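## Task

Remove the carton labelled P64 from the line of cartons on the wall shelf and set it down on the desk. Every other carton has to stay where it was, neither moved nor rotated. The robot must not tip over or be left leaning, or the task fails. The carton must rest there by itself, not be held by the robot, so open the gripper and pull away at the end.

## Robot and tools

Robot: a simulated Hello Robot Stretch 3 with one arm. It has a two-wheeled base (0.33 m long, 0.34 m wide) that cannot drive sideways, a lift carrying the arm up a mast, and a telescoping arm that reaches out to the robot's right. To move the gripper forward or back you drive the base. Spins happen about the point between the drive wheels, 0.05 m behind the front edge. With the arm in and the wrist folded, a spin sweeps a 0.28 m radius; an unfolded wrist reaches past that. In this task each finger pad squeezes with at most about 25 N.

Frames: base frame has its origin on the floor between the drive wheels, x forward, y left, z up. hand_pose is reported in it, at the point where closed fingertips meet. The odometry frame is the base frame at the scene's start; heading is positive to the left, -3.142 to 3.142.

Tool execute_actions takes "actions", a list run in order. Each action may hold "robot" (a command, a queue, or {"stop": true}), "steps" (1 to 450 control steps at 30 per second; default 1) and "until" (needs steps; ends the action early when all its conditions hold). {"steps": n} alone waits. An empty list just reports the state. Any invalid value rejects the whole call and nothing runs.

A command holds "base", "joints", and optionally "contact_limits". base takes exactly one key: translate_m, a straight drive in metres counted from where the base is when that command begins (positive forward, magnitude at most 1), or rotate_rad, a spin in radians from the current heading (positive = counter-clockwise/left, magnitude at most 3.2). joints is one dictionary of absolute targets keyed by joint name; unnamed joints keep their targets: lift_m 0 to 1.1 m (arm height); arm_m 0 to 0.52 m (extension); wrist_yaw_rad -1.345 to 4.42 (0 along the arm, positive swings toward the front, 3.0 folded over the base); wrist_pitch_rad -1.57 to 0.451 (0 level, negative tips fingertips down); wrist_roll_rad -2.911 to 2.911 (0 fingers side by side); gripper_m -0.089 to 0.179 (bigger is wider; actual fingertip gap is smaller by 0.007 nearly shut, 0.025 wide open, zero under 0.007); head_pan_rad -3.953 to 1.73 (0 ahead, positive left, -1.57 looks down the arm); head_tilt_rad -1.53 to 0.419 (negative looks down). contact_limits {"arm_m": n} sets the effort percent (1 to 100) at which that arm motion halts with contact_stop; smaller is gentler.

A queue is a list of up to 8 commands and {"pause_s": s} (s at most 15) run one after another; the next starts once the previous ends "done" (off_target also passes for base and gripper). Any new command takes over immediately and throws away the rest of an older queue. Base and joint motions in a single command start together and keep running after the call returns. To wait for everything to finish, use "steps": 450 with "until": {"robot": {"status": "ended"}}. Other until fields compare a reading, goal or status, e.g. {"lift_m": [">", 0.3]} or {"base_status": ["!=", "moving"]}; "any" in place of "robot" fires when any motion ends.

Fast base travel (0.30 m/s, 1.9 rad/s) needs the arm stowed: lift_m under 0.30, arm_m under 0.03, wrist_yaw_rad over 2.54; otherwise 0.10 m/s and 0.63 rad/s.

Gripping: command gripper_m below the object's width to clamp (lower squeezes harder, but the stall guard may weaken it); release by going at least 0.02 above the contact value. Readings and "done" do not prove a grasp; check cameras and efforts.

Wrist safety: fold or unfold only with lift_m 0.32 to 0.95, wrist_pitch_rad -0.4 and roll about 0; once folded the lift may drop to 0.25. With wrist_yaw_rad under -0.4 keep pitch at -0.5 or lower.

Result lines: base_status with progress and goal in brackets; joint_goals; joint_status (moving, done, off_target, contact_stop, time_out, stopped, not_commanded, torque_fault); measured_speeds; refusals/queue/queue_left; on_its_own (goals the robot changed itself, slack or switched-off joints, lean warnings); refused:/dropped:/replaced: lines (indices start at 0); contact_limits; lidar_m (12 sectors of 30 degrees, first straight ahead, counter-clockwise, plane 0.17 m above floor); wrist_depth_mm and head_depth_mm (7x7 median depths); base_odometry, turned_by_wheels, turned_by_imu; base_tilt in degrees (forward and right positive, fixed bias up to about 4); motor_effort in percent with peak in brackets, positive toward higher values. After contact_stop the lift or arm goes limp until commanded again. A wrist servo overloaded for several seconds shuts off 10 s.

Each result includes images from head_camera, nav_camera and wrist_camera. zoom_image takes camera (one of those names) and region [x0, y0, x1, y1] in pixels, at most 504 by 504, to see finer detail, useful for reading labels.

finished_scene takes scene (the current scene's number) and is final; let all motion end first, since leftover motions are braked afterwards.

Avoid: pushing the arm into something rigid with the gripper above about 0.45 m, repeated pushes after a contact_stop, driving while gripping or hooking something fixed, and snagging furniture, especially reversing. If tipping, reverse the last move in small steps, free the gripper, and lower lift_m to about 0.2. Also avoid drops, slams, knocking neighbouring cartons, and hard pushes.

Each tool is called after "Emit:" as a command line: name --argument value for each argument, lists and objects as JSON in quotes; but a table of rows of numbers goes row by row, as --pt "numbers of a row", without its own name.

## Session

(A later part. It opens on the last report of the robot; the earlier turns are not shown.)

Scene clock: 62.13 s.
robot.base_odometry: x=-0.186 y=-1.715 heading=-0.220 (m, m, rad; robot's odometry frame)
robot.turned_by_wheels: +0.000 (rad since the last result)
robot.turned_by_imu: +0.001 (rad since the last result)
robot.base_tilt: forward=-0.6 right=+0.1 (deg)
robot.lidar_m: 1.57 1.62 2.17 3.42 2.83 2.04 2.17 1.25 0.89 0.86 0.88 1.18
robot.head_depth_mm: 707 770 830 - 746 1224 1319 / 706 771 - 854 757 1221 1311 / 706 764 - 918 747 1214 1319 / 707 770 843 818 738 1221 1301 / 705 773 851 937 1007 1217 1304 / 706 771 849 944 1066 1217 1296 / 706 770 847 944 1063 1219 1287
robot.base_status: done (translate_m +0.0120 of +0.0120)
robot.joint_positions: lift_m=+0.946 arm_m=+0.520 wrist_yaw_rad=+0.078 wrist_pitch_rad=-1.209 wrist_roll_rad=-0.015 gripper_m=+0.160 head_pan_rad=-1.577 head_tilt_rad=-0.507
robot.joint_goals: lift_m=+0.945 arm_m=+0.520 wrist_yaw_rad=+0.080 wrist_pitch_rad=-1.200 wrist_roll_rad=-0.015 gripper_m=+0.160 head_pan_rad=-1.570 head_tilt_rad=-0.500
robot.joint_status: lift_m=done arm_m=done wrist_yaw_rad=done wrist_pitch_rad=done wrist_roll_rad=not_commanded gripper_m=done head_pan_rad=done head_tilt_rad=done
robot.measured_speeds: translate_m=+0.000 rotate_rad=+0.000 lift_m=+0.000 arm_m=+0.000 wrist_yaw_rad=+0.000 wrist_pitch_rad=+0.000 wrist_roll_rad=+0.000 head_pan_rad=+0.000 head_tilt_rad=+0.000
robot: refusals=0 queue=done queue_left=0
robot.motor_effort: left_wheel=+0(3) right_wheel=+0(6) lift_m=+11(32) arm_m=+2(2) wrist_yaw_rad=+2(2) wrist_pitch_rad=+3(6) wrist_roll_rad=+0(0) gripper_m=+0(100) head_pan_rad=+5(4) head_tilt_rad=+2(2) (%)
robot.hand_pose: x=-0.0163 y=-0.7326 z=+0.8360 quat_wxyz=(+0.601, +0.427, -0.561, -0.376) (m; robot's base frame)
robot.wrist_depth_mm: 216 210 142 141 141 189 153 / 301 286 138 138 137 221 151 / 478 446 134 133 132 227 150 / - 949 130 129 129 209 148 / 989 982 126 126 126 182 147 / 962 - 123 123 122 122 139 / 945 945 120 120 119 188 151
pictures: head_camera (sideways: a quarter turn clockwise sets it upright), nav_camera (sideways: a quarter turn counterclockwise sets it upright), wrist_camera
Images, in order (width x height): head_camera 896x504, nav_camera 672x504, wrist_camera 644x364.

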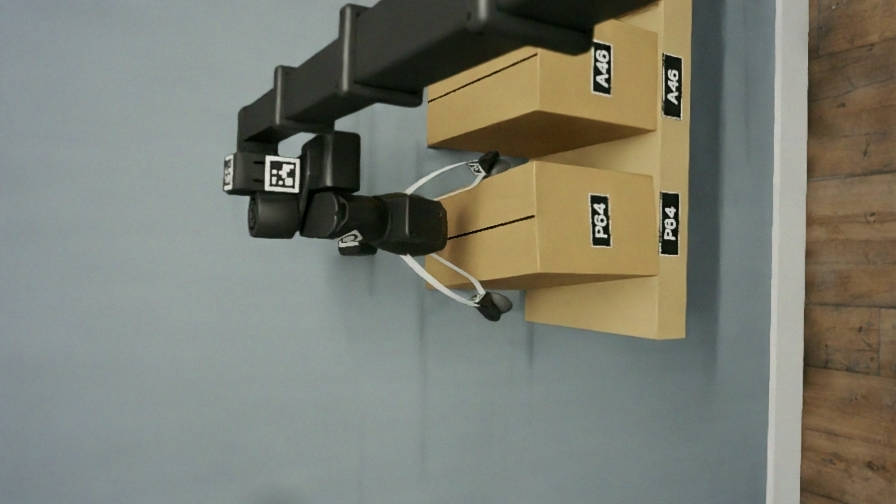

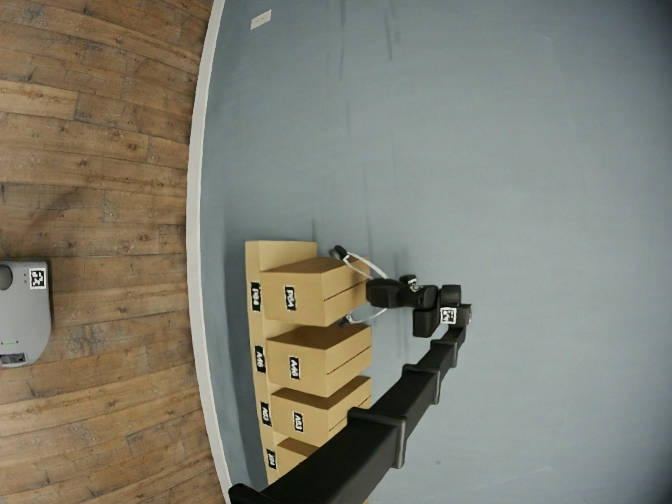

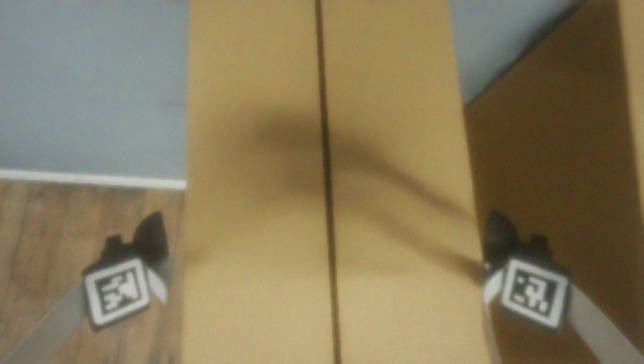

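Emit:
execute_actions --actions '[{"robot":[{"joints":{"gripper_m":0.06}},{"pause_s":0.5},{"joints":{"lift_m":0.99}}],"steps":450,"until":{"robot":{"status":"ended"}}}]'

Scene clock: 65.17 s.
robot.base_odometry: x=-0.186 y=-1.715 heading=-0.220 (m, m, rad; robot's odometry frame)
robot.turned_by_wheels: +0.000 (rad since the last result)
robot.turned_by_imu: +0.001 (rad since the last result)
robot.base_tilt: forward=-0.7 right=+0.1 (deg)
robot.lidar_m: 1.57 1.62 2.17 3.41 2.82 2.04 2.18 1.25 0.89 0.86 0.88 1.18
robot.head_depth_mm: 705 772 - 874 736 1216 1322 / 705 751 875 872 756 1213 1315 / 707 751 869 903 760 1217 1311 / 705 772 837 752 738 1218 1300 / 706 771 848 939 1008 1220 1297 / 706 769 847 943 1059 1220 1295 / 704 770 850 945 1061 1214 1291
robot.base_status: done (translate_m +0.0120 of +0.0120)
robot.joint_positions: lift_m=+0.989 arm_m=+0.520 wrist_yaw_rad=+0.078 wrist_pitch_rad=-1.207 wrist_roll_rad=-0.015 gripper_m=+0.083 head_pan_rad=-1.577 head_tilt_rad=-0.507
robot.joint_goals: lift_m=+0.990 arm_m=+0.520 wrist_yaw_rad=+0.080 wrist_pitch_rad=-1.200 wrist_roll_rad=-0.015 gripper_m=+0.060 head_pan_rad=-1.570 head_tilt_rad=-0.500
robot.joint_status: lift_m=done arm_m=done wrist_yaw_rad=done wrist_pitch_rad=done wrist_roll_rad=not_commanded gripper_m=off_target head_pan_rad=done head_tilt_rad=done
robot.measured_speeds: translate_m=+0.000 rotate_rad=+0.000 lift_m=+0.000 arm_m=+0.000 wrist_yaw_rad=+0.000 wrist_pitch_rad=+0.000 wrist_roll_rad=+0.000 head_pan_rad=+0.000 head_tilt_rad=+0.000
robot: refusals=0 queue=done queue_left=0
robot.motor_effort: left_wheel=-1(1) right_wheel=+0(3) lift_m=+29(29) arm_m=+2(1) wrist_yaw_rad=+3(2) wrist_pitch_rad=+2(3) wrist_roll_rad=+0(0) gripper_m=-100(100) head_pan_rad=+5(4) head_tilt_rad=+3(1) (%)
robot.hand_pose: x=-0.0163 y=-0.7331 z=+0.8801 quat_wxyz=(+0.602, +0.427, -0.561, -0.376) (m; robot's base frame)
robot.wrist_depth_mm: 216 211 144 144 144 188 184 / 298 285 140 140 140 220 183 / 474 443 136 136 135 228 177 / - 984 133 132 132 224 172 / - - 129 129 129 193 168 / - - 126 126 125 - 162 / 982 982 123 122 122 201 160
pictures: head_camera (sideways: a quarter turn clockwise sets it upright), nav_camera (sideways: a quarter turn counterclockwise sets it upright), wrist_camera
Images, in order (width x height): head_camera 896x504, nav_camera 672x504, wrist_camera 644x364.

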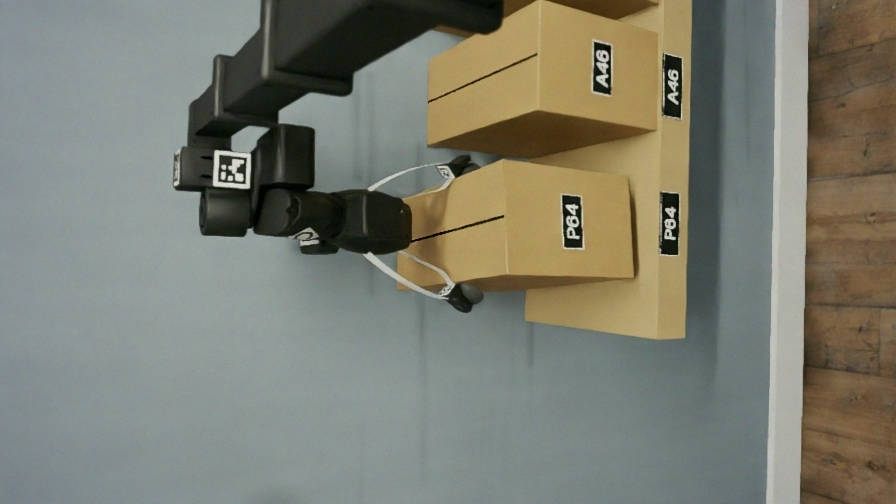

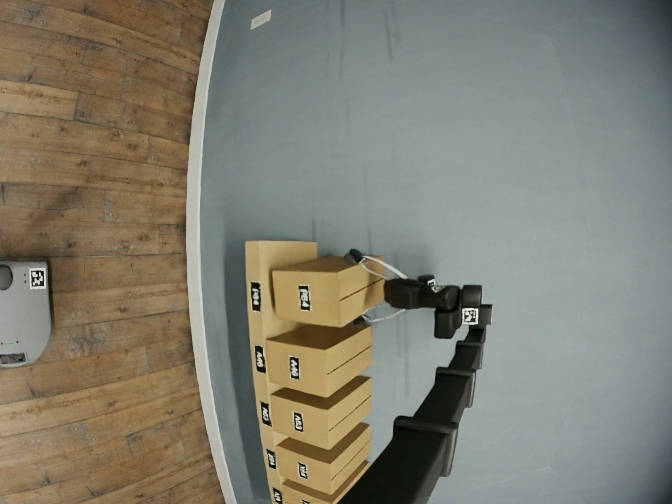

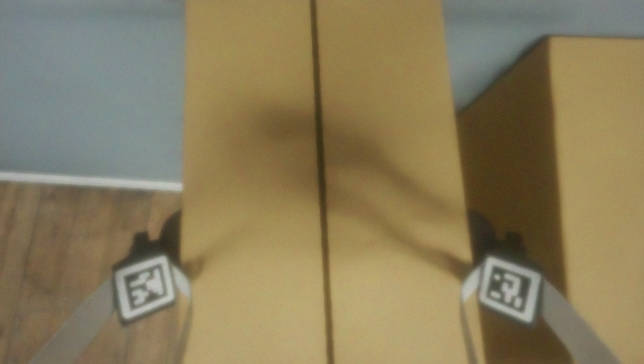

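Emit:
execute_actions --actions '[{"robot":[{"joints":{"arm_m":0.1}},{"base":{"rotate_rad":1.757},"joints":{"lift_m":1.09,"head_tilt_rad":-0.8}},{"base":{"translate_m":0.9}},{"base":{"translate_m":0.9}},{"base":{"translate_m":0.85}},{"base":{"rotate_rad":1.385}}],"steps":450,"until":{"robot":{"status":"ended"}}},{"steps":450,"until":{"robot":{"status":"ended"}}},{"steps":450,"until":{"robot":{"status":"ended"}}}]'

Scene clock: 106.33 s.
robot.base_odometry: x=-0.096 y=+0.934 heading=+2.922 (m, m, rad; robot's odometry frame)
robot.turned_by_wheels: +3.142 (rad since the last result)
robot.turned_by_imu: +3.141 (rad since the last result)
robot.base_tilt: forward=-0.6 right=+0.1 (deg)
robot.lidar_m: 1.61 1.40 2.08 3.44 2.89 2.08 1.98 1.86 1.00 1.29 1.05 1.79
robot.head_depth_mm: - 1179 986 801 1479 1325 1163 / - - - 380 323 360 1159 / - - - 361 322 346 1161 / 1129 1203 1015 368 320 336 1148 / 1136 1223 959 396 1451 1252 1147 / 1134 1228 953 783 1509 1301 1149 / 1141 1224 950 778 1503 1294 1143
robot.base_status: done (rotate_rad +1.3849 of +1.3850)
robot.joint_positions: lift_m=+1.089 arm_m=+0.100 wrist_yaw_rad=+0.080 wrist_pitch_rad=-1.207 wrist_roll_rad=-0.015 gripper_m=+0.081 head_pan_rad=-1.577 head_tilt_rad=-0.790
robot.joint_goals: lift_m=+1.090 arm_m=+0.100 wrist_yaw_rad=+0.080 wrist_pitch_rad=-1.200 wrist_roll_rad=-0.015 gripper_m=+0.080 head_pan_rad=-1.570 head_tilt_rad=-0.800
robot.joint_status: lift_m=done arm_m=done wrist_yaw_rad=done wrist_pitch_rad=done wrist_roll_rad=not_commanded gripper_m=off_target head_pan_rad=done head_tilt_rad=done
robot.measured_speeds: translate_m=+0.000 rotate_rad=+0.000 lift_m=+0.000 arm_m=+0.000 wrist_yaw_rad=+0.000 wrist_pitch_rad=+0.000 wrist_roll_rad=+0.000 head_pan_rad=+0.000 head_tilt_rad=+0.000
robot: refusals=0 queue=done queue_left=0
robot.on_its_own: gripper_m is held at +0.080, not at your +0.060, by its stall guard, which is not easing now
robot.motor_effort: left_wheel=-3(7) right_wheel=+3(7) lift_m=+29(30) arm_m=-2(1) wrist_yaw_rad=+1(2) wrist_pitch_rad=+2(2) wrist_roll_rad=+0(0) gripper_m=-60(100) head_pan_rad=+4(3) head_tilt_rad=-4(20) (%)
robot.hand_pose: x=-0.0161 y=-0.3135 z=+0.9801 quat_wxyz=(+0.602, +0.427, -0.561, -0.375) (m; robot's base frame)
robot.wrist_depth_mm: 477 479 143 143 143 470 470 / 467 459 139 139 139 457 455 / - - 136 135 135 - 449 / - - 132 132 132 - - / - - 129 129 129 - - / - - 126 126 126 - - / - - 123 122 122 - -
pictures: head_camera (sideways: a quarter turn clockwise sets it upright), nav_camera (sideways: a quarter turn counterclockwise sets it upright), wrist_camera
Images, in order (width x height): head_camera 896x504, nav_camera 672x504, wrist_camera 644x364.

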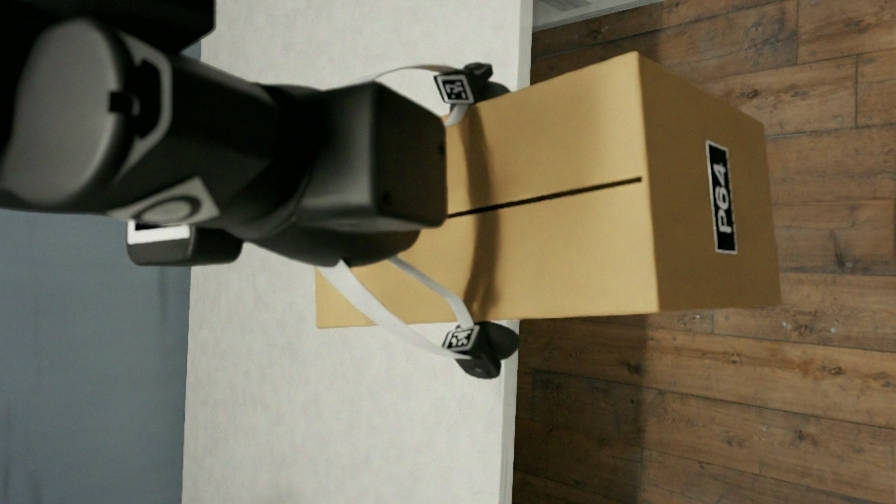

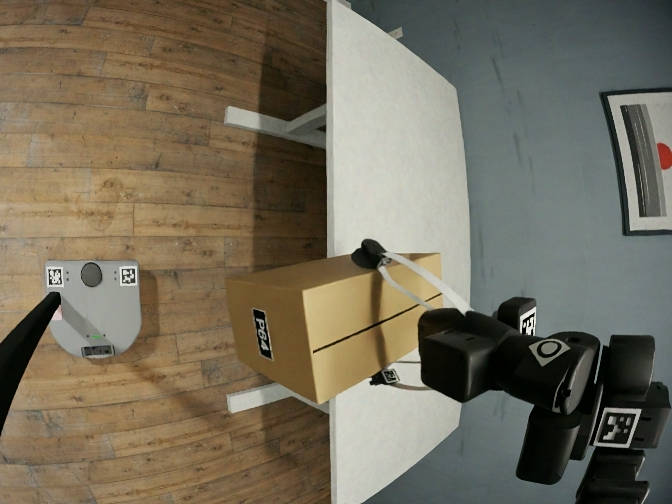

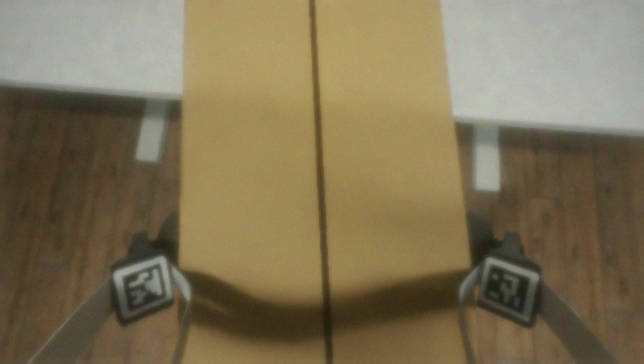

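Emit:
execute_actions --actions '[{"robot":[{"joints":{"arm_m":0.5,"head_tilt_rad":-0.55}},{"joints":{"lift_m":1.0}}],"steps":450,"until":{"robot":{"status":"ended"}}}]'

Scene clock: 111.93 s.
robot.base_odometry: x=-0.096 y=+0.934 heading=+2.922 (m, m, rad; robot's odometry frame)
robot.turned_by_wheels: +0.000 (rad since the last result)
robot.turned_by_imu: +0.001 (rad since the last result)
robot.base_tilt: forward=-0.8 right=+0.0 (deg)
robot.lidar_m: 1.61 1.39 2.09 3.43 2.87 2.08 1.98 1.86 1.00 1.29 1.05 1.80
robot.head_depth_mm: 1085 1167 1340 1095 835 1401 1280 / 1084 - 1322 1090 832 1400 1274 / 1086 - 1320 699 754 1405 1274 / 1083 1196 1310 721 749 1395 1268 / 1088 1196 1307 1044 820 1385 1264 / 1090 1200 1314 1058 813 1381 1257 / 1088 1198 1318 1053 809 1413 1252
robot.base_status: done (rotate_rad +1.3849 of +1.3850)
robot.joint_positions: lift_m=+1.000 arm_m=+0.500 wrist_yaw_rad=+0.080 wrist_pitch_rad=-1.207 wrist_roll_rad=-0.015 gripper_m=+0.081 head_pan_rad=-1.577 head_tilt_rad=-0.557
robot.joint_goals: lift_m=+1.000 arm_m=+0.500 wrist_yaw_rad=+0.080 wrist_pitch_rad=-1.200 wrist_roll_rad=-0.015 gripper_m=+0.080 head_pan_rad=-1.570 head_tilt_rad=-0.550
robot.joint_status: lift_m=done arm_m=done wrist_yaw_rad=done wrist_pitch_rad=done wrist_roll_rad=not_commanded gripper_m=off_target head_pan_rad=done head_tilt_rad=done
robot.measured_speeds: translate_m=+0.000 rotate_rad=+0.000 lift_m=+0.000 arm_m=+0.000 wrist_yaw_rad=+0.000 wrist_pitch_rad=+0.000 wrist_roll_rad=+0.000 head_pan_rad=+0.000 head_tilt_rad=+0.000
robot: refusals=0 queue=done queue_left=0
robot.on_its_own: gripper_m is held at +0.080, not at your +0.060, by its stall guard, which is not easing now
robot.motor_effort: left_wheel=-3(3) right_wheel=+3(3) lift_m=+12(30) arm_m=+2(2) wrist_yaw_rad=+0(1) wrist_pitch_rad=+2(2) wrist_roll_rad=+0(0) gripper_m=-61(61) head_pan_rad=+4(5) head_tilt_rad=+1(16) (%)
robot.hand_pose: x=-0.0162 y=-0.7130 z=+0.8911 quat_wxyz=(+0.602, +0.427, -0.561, -0.375) (m; robot's base frame)
robot.wrist_depth_mm: 378 373 143 143 142 371 370 / 365 363 140 139 139 360 358 / 354 353 136 136 136 348 344 / 340 345 132 132 132 337 338 / 336 336 129 129 128 331 326 / 325 - 125 126 126 - 318 / 318 317 123 122 123 310 311
pictures: head_camera (sideways: a quarter turn clockwise sets it upright), nav_camera (sideways: a quarter turn counterclockwise sets it upright), wrist_camera
Images, in order (width x height): head_camera 896x504, nav_camera 672x504, wrist_camera 644x364.

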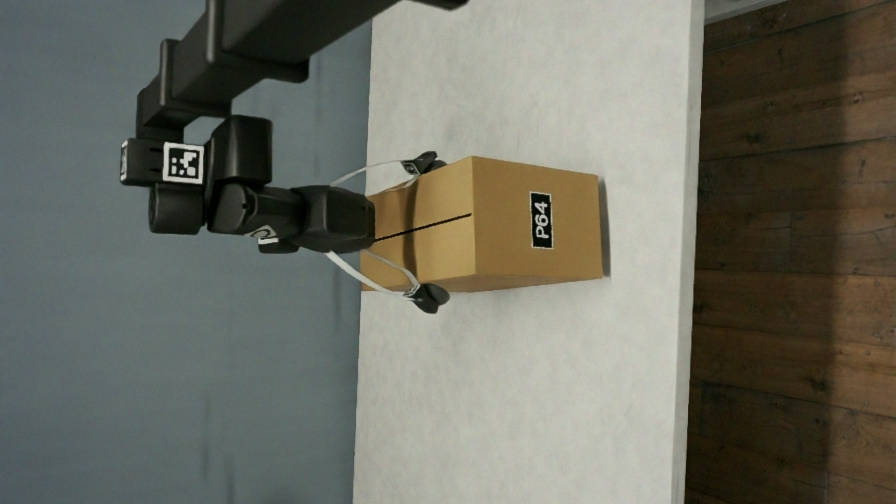

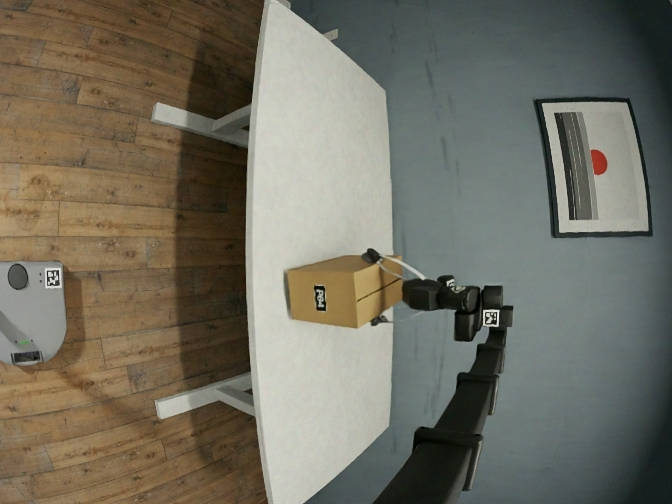

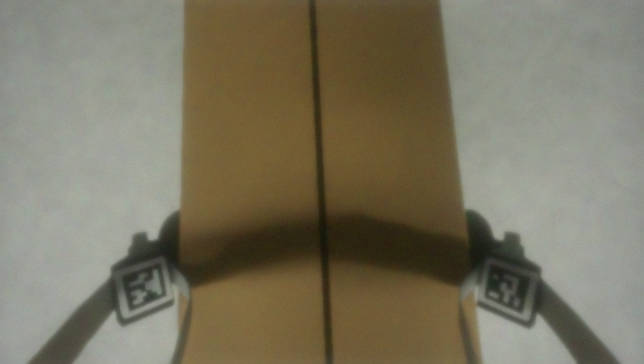

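Emit:
execute_actions --actions '[{"robot":{"joints":{"lift_m":0.982}},"steps":100,"until":{"robot":{"status":"ended"}}},{"robot":[{"joints":{"gripper_m":0.16}},{"joints":{"lift_m":1.08}},{"joints":{"arm_m":0.1}}],"steps":450,"until":{"robot":{"status":"ended"}}}]'

Emit:
finished_scene --scene 1

Scene clock: 119.53 s.
robot.base_odometry: x=-0.096 y=+0.934 heading=+2.922 (m, m, rad; robot's odometry frame)
robot.turned_by_wheels: +0.000 (rad since the last result)
robot.turned_by_imu: +0.002 (rad since the last result)
robot.base_tilt: forward=-0.7 right=+0.1 (deg)
robot.lidar_m: 1.61 1.39 2.08 3.44 2.87 2.08 1.98 1.86 1.00 1.29 1.05 1.79
robot.head_depth_mm: - - - 1010 838 1417 1283 / 1063 - - 1044 822 1441 1276 / 1062 - - - - 1424 1276 / 1086 1196 1312 740 751 1392 1262 / 1087 1204 1314 1070 821 1409 1266 / 1088 1198 1318 1059 817 1412 1259 / 1088 1200 1316 1049 811 1413 1254
robot.base_status: done (rotate_rad +1.3849 of +1.3850)
robot.joint_positions: lift_m=+1.079 arm_m=+0.100 wrist_yaw_rad=+0.080 wrist_pitch_rad=-1.207 wrist_roll_rad=-0.015 gripper_m=+0.160 head_pan_rad=-1.577 head_tilt_rad=-0.557
robot.joint_goals: lift_m=+1.080 arm_m=+0.100 wrist_yaw_rad=+0.080 wrist_pitch_rad=-1.200 wrist_roll_rad=-0.015 gripper_m=+0.160 head_pan_rad=-1.570 head_tilt_rad=-0.550
robot.joint_status: lift_m=done arm_m=done wrist_yaw_rad=done wrist_pitch_rad=done wrist_roll_rad=not_commanded gripper_m=off_target head_pan_rad=done head_tilt_rad=done
robot.measured_speeds: translate_m=+0.000 rotate_rad=+0.000 lift_m=+0.000 arm_m=+0.000 wrist_yaw_rad=+0.000 wrist_pitch_rad=+0.000 wrist_roll_rad=+0.000 head_pan_rad=+0.000 head_tilt_rad=+0.000
robot: refusals=0 queue=done queue_left=0
robot.motor_effort: left_wheel=-3(3) right_wheel=+3(3) lift_m=+29(29) arm_m=-2(1) wrist_yaw_rad=+0(1) wrist_pitch_rad=+2(2) wrist_roll_rad=+0(0) gripper_m=+0(100) head_pan_rad=+3(4) head_tilt_rad=+2(2) (%)
robot.hand_pose: x=-0.0161 y=-0.3135 z=+0.9701 quat_wxyz=(+0.602, +0.427, -0.561, -0.375) (m; robot's base frame)
robot.wrist_depth_mm: 470 462 464 447 453 459 460 / 456 452 453 448 445 444 441 / - - - - - - 454 / - - - - - - - / - - - - - - - / - - - - - - - / - - - - - - -
pictures: head_camera (sideways: a quarter turn clockwise sets it upright), nav_camera (sideways: a quarter turn counterclockwise sets it upright), wrist_camera
Images, in order (width x height): head_camera 896x504, nav_camera 672x504, wrist_camera 644x364.

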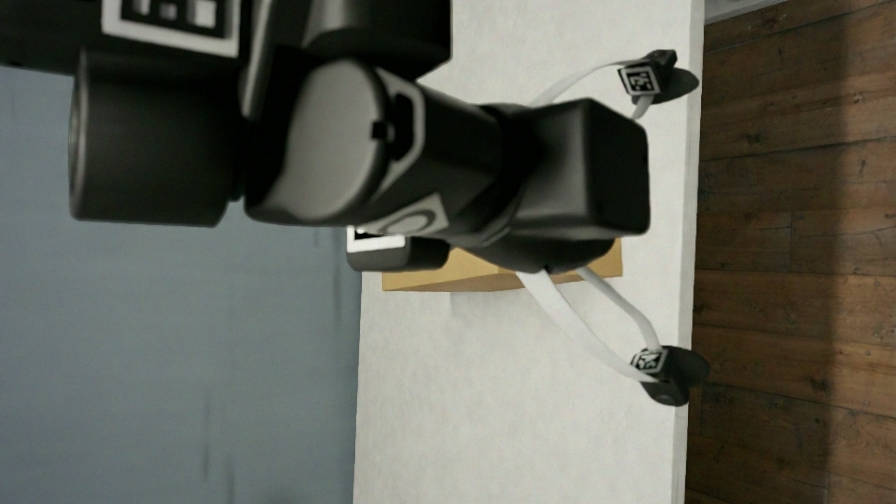

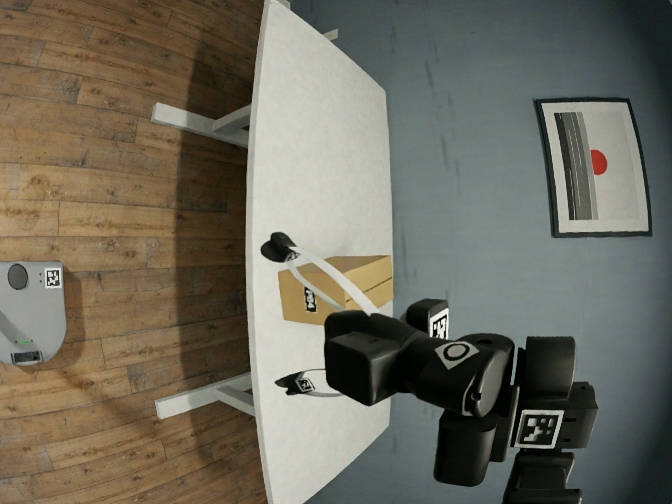

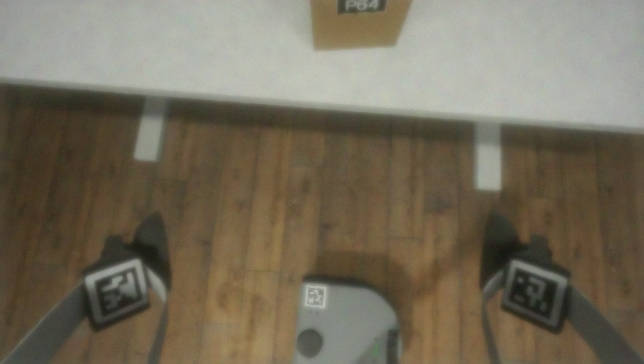

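The scene is finished: the task was done.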